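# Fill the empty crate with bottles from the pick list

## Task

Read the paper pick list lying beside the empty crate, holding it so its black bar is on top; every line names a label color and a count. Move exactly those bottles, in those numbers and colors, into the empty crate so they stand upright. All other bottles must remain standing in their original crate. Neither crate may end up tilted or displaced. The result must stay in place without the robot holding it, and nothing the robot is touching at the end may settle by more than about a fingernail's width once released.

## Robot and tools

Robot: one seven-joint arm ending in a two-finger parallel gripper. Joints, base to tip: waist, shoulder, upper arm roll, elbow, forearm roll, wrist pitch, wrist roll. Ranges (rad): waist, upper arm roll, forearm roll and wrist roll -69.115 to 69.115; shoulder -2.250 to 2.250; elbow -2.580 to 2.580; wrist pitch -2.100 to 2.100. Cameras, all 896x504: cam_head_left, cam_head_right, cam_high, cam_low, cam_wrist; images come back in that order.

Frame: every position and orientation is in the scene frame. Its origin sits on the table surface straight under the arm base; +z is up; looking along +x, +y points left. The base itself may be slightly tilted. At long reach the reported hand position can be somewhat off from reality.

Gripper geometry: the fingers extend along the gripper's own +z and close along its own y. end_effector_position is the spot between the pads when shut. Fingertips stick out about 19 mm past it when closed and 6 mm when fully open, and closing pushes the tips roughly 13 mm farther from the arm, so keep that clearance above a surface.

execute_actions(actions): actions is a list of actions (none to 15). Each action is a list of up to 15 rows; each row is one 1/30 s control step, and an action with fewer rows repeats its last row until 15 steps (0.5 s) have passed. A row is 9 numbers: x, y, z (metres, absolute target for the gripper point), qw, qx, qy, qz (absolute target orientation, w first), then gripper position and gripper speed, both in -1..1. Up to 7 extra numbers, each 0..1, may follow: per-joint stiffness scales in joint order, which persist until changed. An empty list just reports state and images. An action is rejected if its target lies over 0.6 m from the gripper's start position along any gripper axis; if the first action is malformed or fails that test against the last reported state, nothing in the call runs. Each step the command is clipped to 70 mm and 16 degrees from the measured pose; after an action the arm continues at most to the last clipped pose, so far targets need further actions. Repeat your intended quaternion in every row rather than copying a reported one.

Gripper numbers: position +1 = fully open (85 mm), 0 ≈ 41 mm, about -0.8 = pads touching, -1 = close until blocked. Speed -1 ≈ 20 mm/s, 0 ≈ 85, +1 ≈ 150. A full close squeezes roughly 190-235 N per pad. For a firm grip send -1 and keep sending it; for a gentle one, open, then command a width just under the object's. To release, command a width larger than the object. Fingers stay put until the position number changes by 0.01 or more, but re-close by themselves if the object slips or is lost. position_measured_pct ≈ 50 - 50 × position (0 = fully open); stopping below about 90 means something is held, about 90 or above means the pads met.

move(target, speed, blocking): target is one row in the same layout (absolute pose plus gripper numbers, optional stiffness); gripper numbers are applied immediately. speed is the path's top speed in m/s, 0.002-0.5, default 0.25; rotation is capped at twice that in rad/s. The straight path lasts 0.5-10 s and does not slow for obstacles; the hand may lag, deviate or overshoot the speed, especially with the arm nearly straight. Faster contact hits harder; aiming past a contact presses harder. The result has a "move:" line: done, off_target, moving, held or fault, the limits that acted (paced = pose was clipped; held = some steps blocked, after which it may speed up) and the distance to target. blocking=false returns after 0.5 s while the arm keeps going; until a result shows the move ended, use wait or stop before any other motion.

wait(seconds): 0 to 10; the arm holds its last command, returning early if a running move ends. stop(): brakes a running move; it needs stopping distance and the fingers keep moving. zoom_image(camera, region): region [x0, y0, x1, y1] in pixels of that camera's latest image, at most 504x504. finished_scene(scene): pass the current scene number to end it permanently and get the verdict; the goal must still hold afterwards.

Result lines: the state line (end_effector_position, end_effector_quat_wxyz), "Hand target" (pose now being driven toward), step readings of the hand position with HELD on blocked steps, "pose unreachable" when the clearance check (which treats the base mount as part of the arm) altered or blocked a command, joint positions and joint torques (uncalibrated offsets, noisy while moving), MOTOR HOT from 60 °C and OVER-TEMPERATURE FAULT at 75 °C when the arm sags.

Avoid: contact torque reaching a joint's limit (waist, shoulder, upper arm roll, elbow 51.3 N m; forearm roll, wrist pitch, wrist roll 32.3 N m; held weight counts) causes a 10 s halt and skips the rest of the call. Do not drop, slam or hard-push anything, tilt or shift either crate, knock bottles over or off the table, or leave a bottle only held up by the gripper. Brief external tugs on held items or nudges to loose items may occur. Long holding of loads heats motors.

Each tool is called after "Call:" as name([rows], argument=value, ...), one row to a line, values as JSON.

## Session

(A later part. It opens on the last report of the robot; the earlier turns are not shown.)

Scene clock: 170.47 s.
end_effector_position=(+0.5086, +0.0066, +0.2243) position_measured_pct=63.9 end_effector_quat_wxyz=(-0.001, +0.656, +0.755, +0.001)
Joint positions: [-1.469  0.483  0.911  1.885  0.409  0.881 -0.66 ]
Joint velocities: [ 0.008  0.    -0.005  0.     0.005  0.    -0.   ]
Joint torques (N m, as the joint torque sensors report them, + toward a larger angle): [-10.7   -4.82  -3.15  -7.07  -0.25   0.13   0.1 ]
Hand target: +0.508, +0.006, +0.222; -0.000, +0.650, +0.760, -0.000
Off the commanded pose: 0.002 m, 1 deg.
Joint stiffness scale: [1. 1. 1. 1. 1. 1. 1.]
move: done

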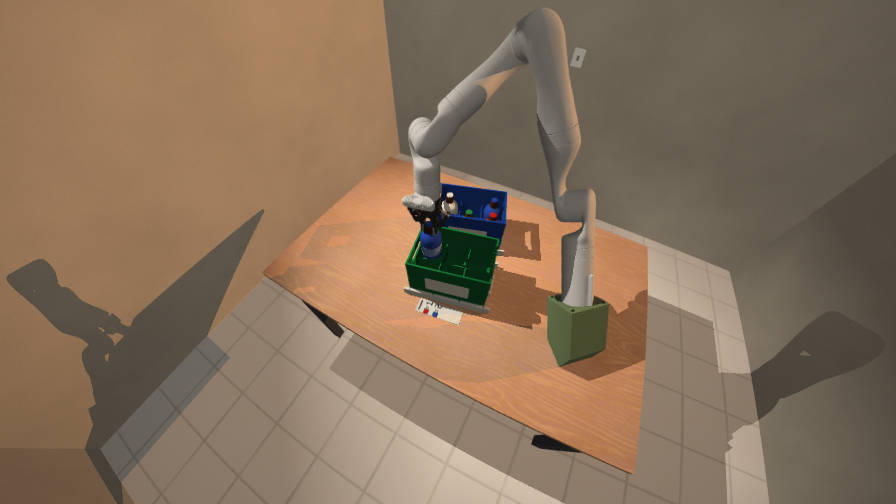

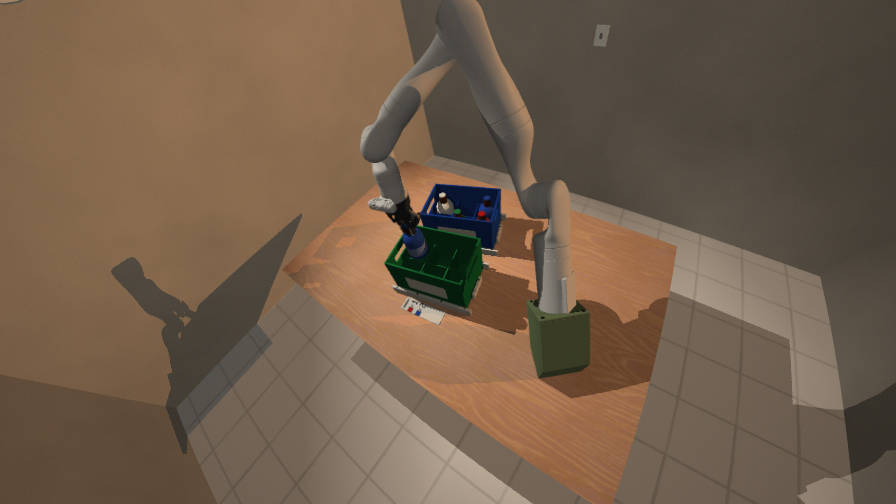

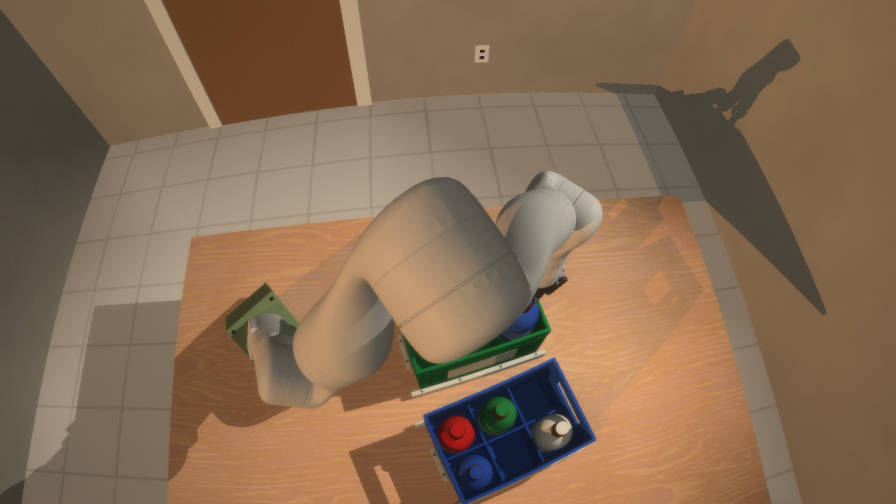

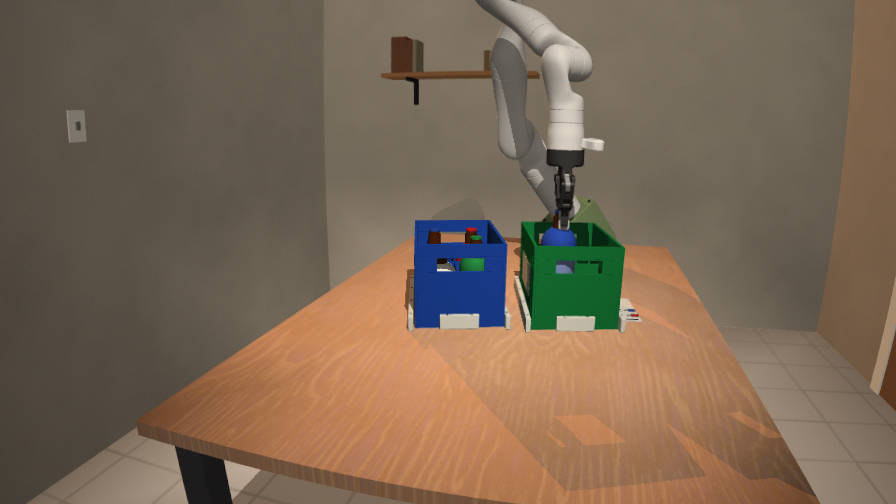

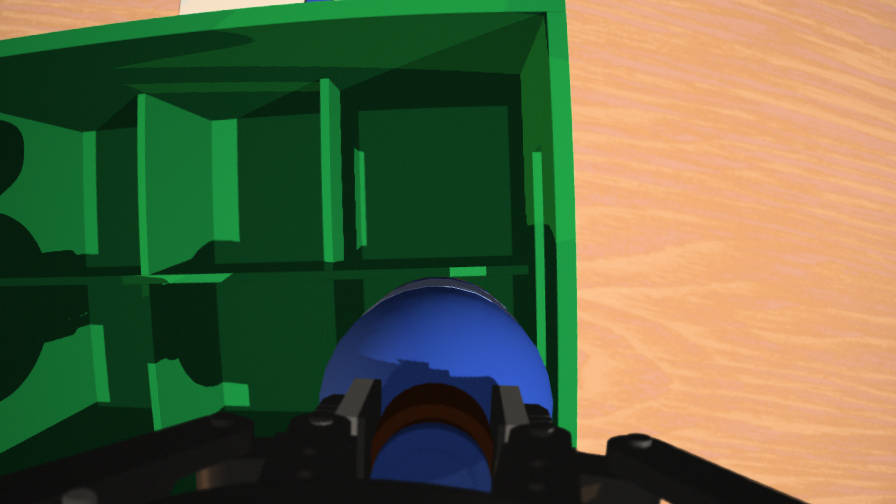

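Call:
move(target=[0.508,0.006,0.20,0,0.65,0.76,0,-1,0], speed=0.015)

Call:
move(target=[0.508,0.006,0.20,0,0.89,0.454,0,-1,0], speed=0.1)

Call:
move(target=[0.508,0.006,0.154,0,0.89,0.454,0,-1,0], speed=0.015)

Scene clock: 179.90 s.
end_effector_position=(+0.5088, +0.0063, +0.2022) position_measured_pct=63.9 end_effector_quat_wxyz=(-0.001, +0.656, +0.755, +0.001)
Joint positions: [-1.414  0.511  0.891  1.909  0.413  0.813 -0.66 ]
Joint velocities: [ 0.01   0.001 -0.009  0.     0.004 -0.001 -0.   ]
Joint torques (N m, as the joint torque sensors report them, + toward a larger angle): [-11.16  -6.12  -2.66  -6.61  -0.45   0.01   0.18]
Hand target: +0.508, +0.006, +0.200; -0.000, +0.650, +0.760, -0.000
Off the commanded pose: 0.002 m, 1 deg.
Joint stiffness scale: [1. 1. 1. 1. 1. 1. 1.]
move: done

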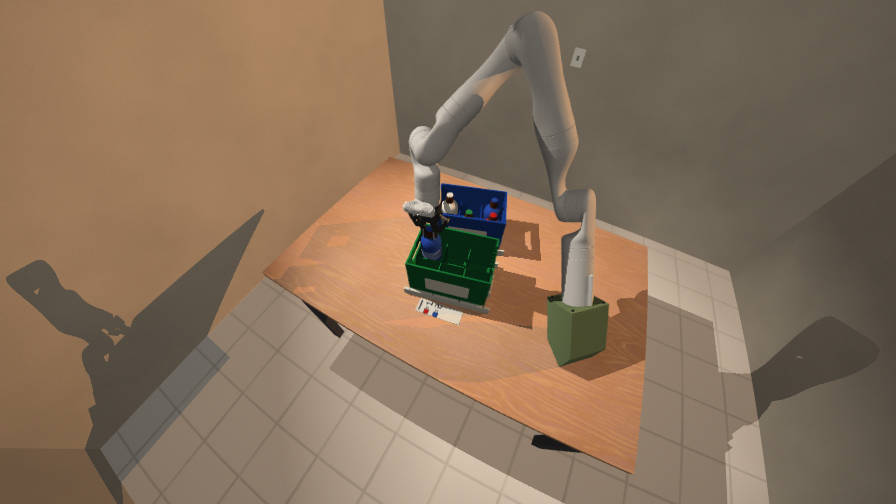

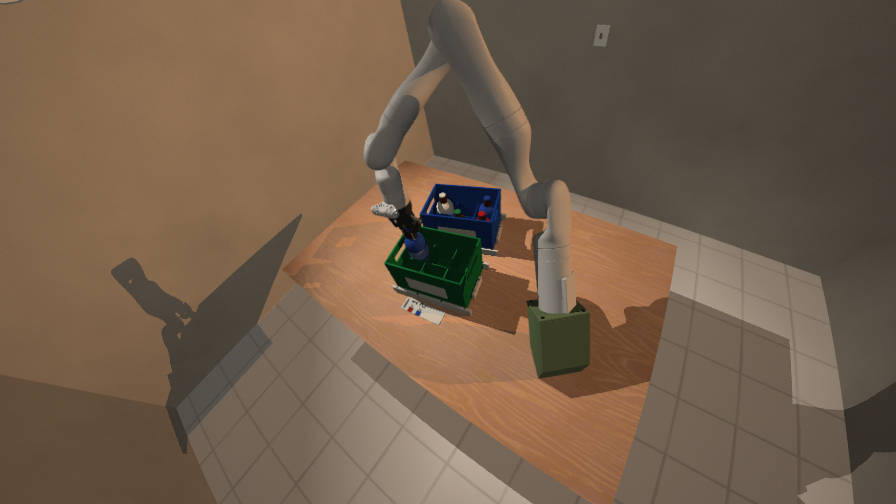

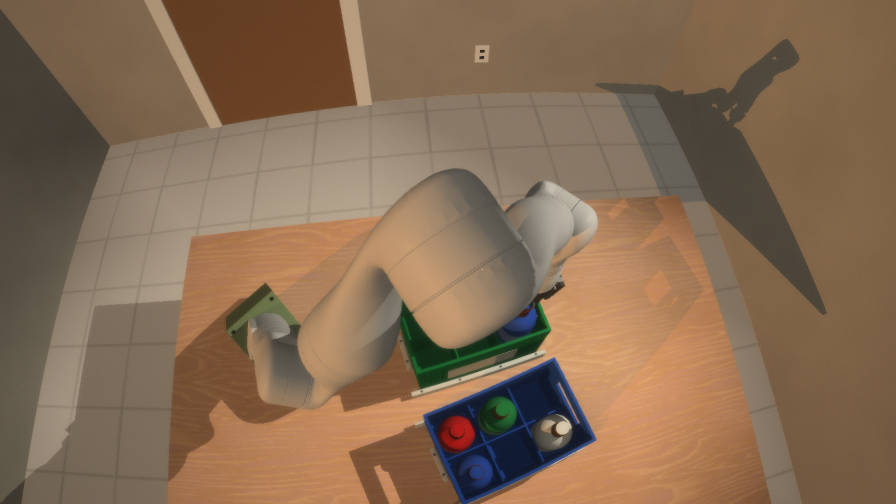

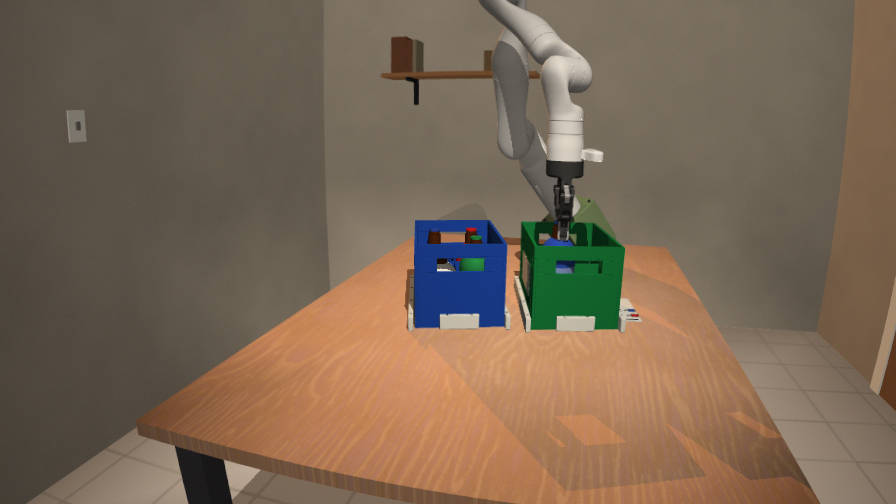

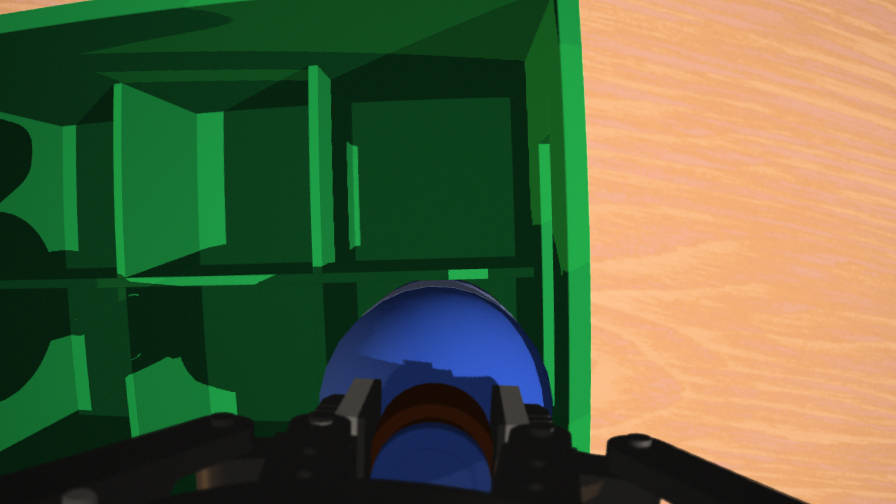

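Scene clock: 184.00 s.
end_effector_position=(+0.5092, +0.0035, +0.2003) position_measured_pct=63.9 end_effector_quat_wxyz=(+0.001, +0.888, +0.460, -0.002)
Joint positions: [-1.503  0.594  1.075  1.912  0.241  0.765 -1.245]
Joint velocities: [-0.002  0.003  0.001  0.     0.     0.    -0.007]
Joint torques (N m, as the joint torque sensors report them, + toward a larger angle): [-11.43  -5.51  -1.98  -6.75  -0.63  -0.16   0.16]
Hand target: +0.508, +0.006, +0.200; -0.000, +0.891, +0.455, -0.000
Off the commanded pose: 0.003 m, 1 deg.
Joint stiffness scale: [1. 1. 1. 1. 1. 1. 1.]
move: done

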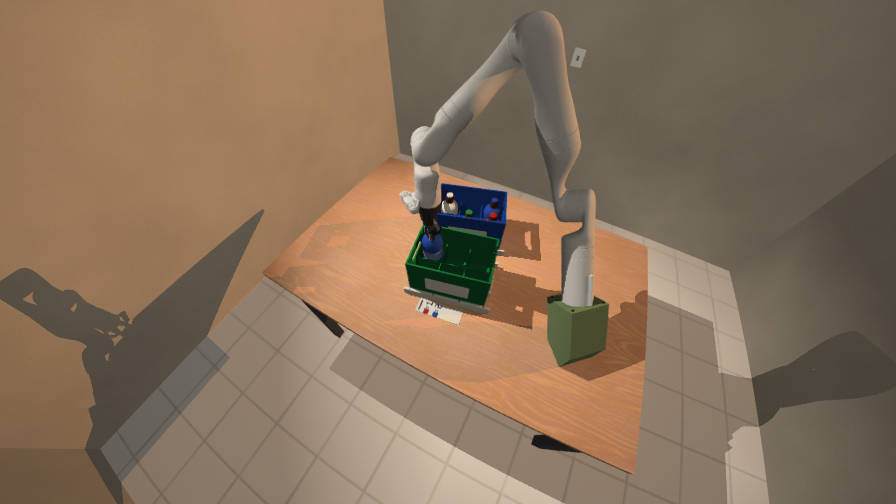

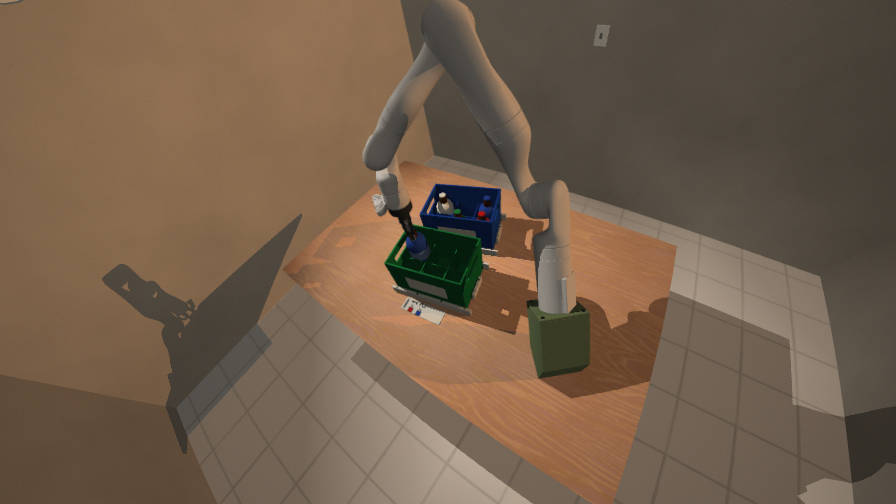

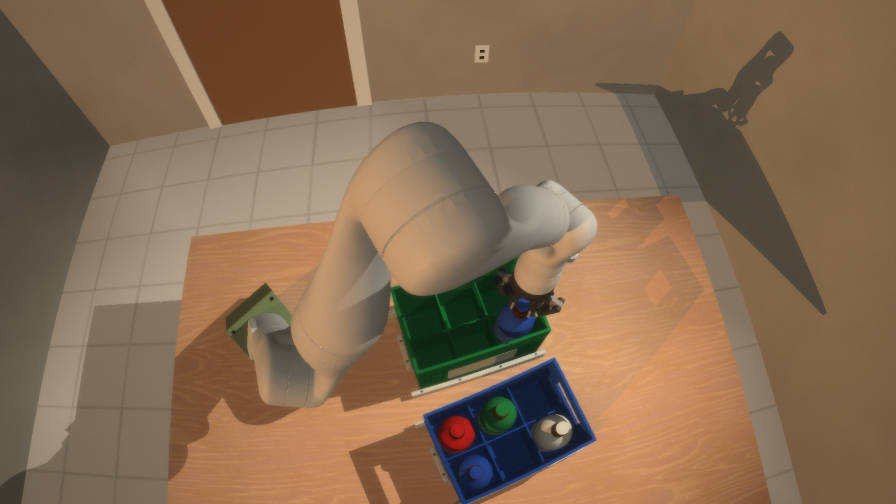

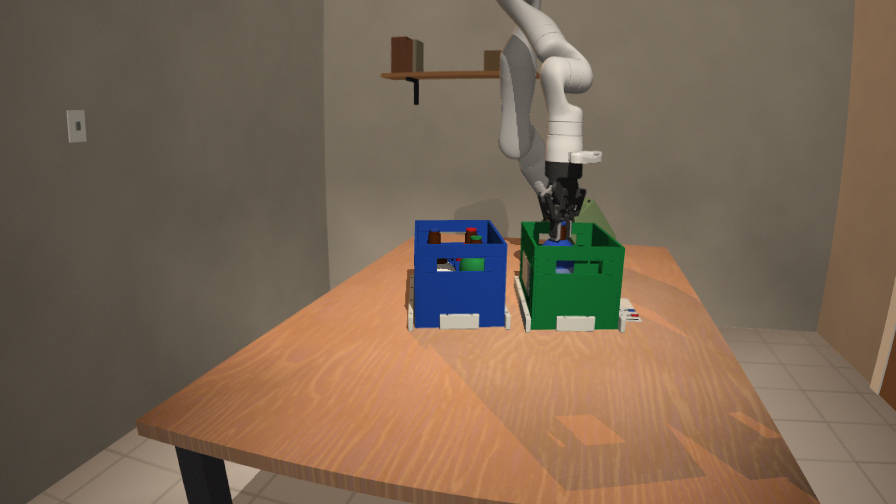

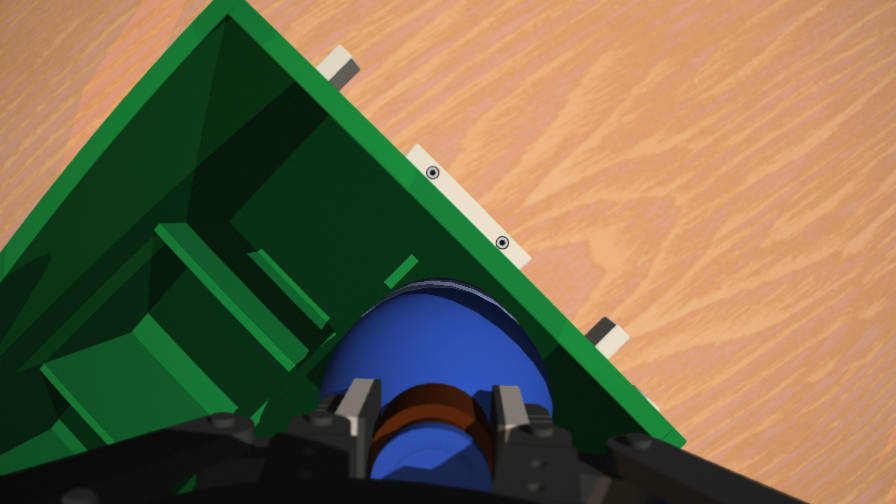

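Scene clock: 187.30 s.
end_effector_position=(+0.5101, +0.0043, +0.1559) position_measured_pct=63.9 end_effector_quat_wxyz=(+0.002, +0.889, +0.458, +0.000)
Joint positions: [-1.385  0.652  1.012  1.952  0.237  0.628 -1.245]
Joint velocities: [ 0.006  0.003 -0.003 -0.    -0.001 -0.003 -0.   ]
Joint torques (N m, as the joint torque sensors report them, + toward a larger angle): [-12.18  -7.52  -1.82  -5.69  -0.51  -0.14   0.1 ]
Hand target: +0.508, +0.006, +0.154; -0.000, +0.891, +0.455, -0.000
Off the commanded pose: 0.003 m, 0 deg.
Joint stiffness scale: [1. 1. 1. 1. 1. 1. 1.]
move: done

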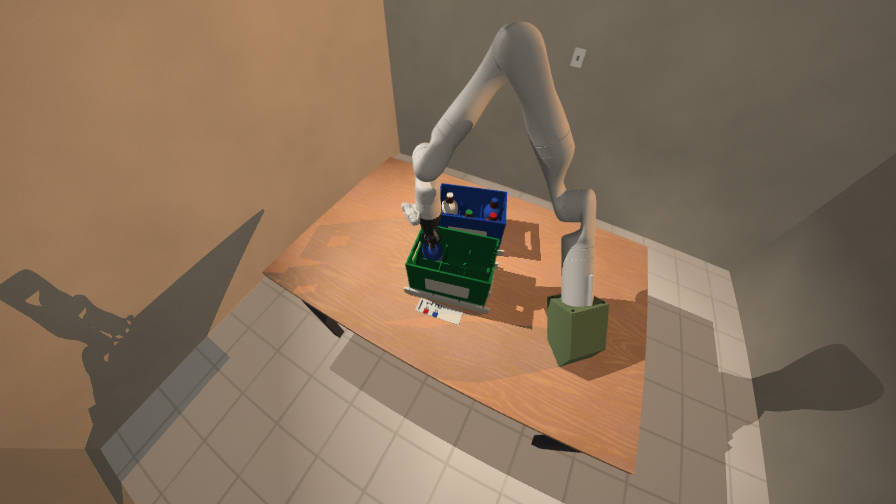

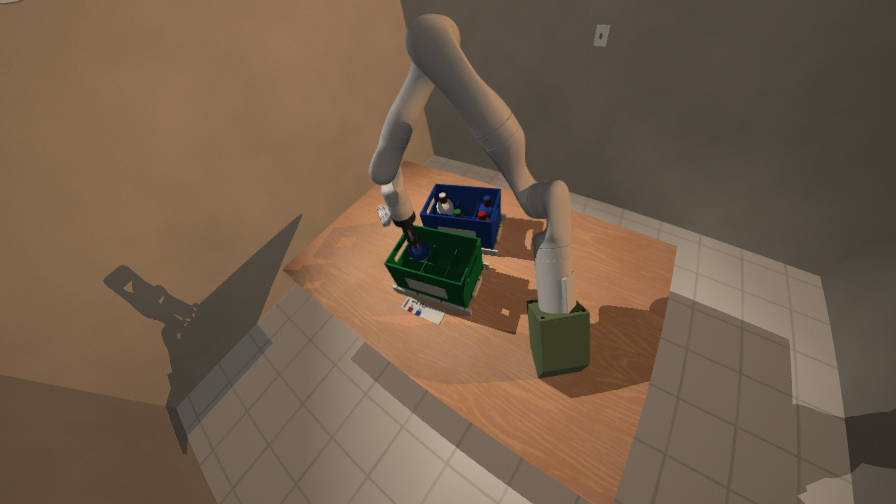

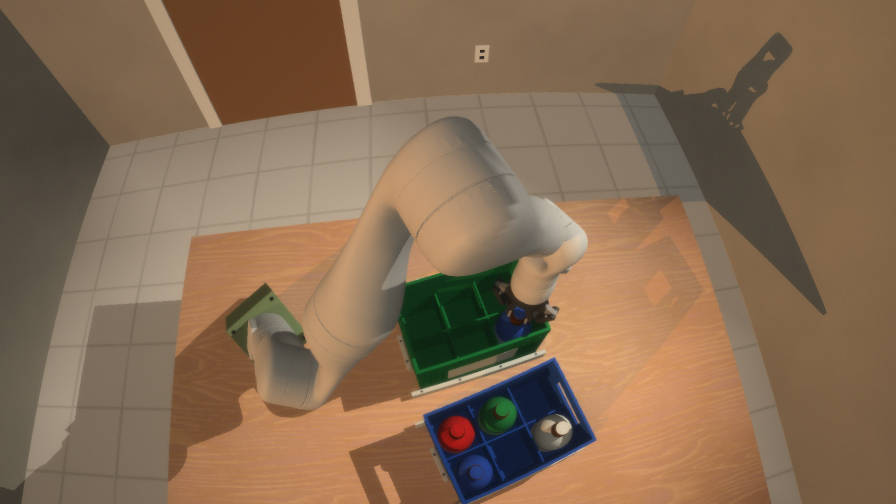

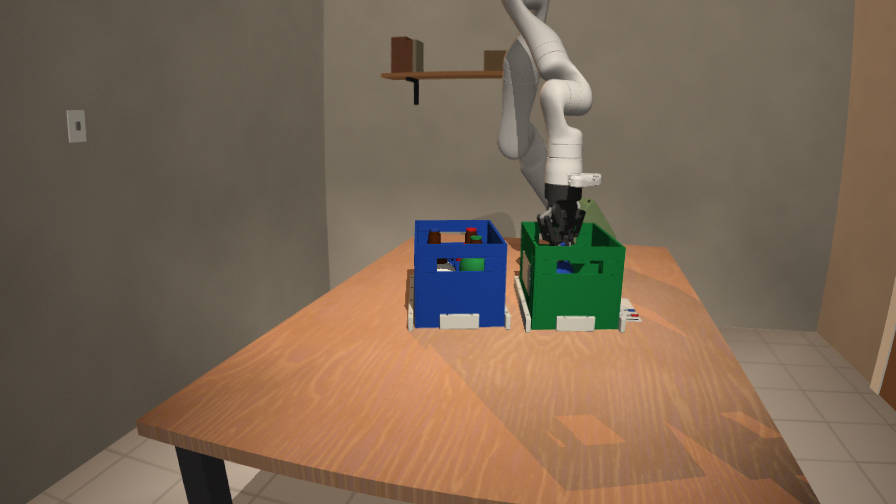

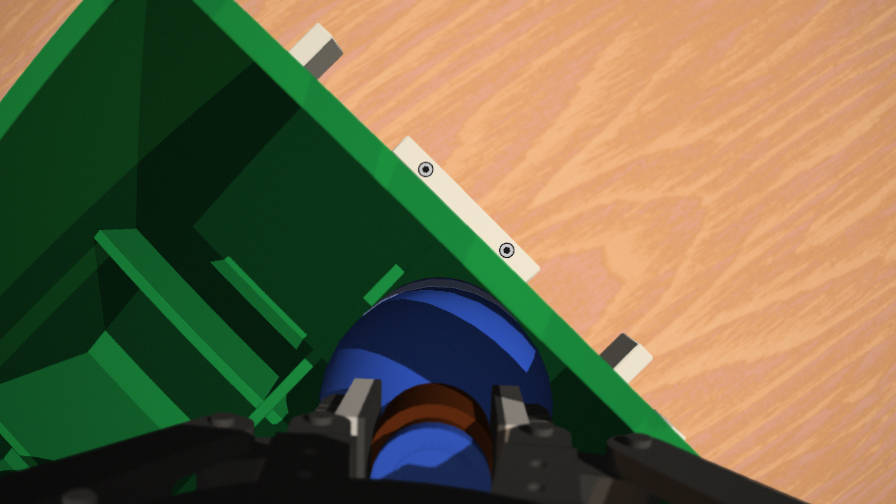

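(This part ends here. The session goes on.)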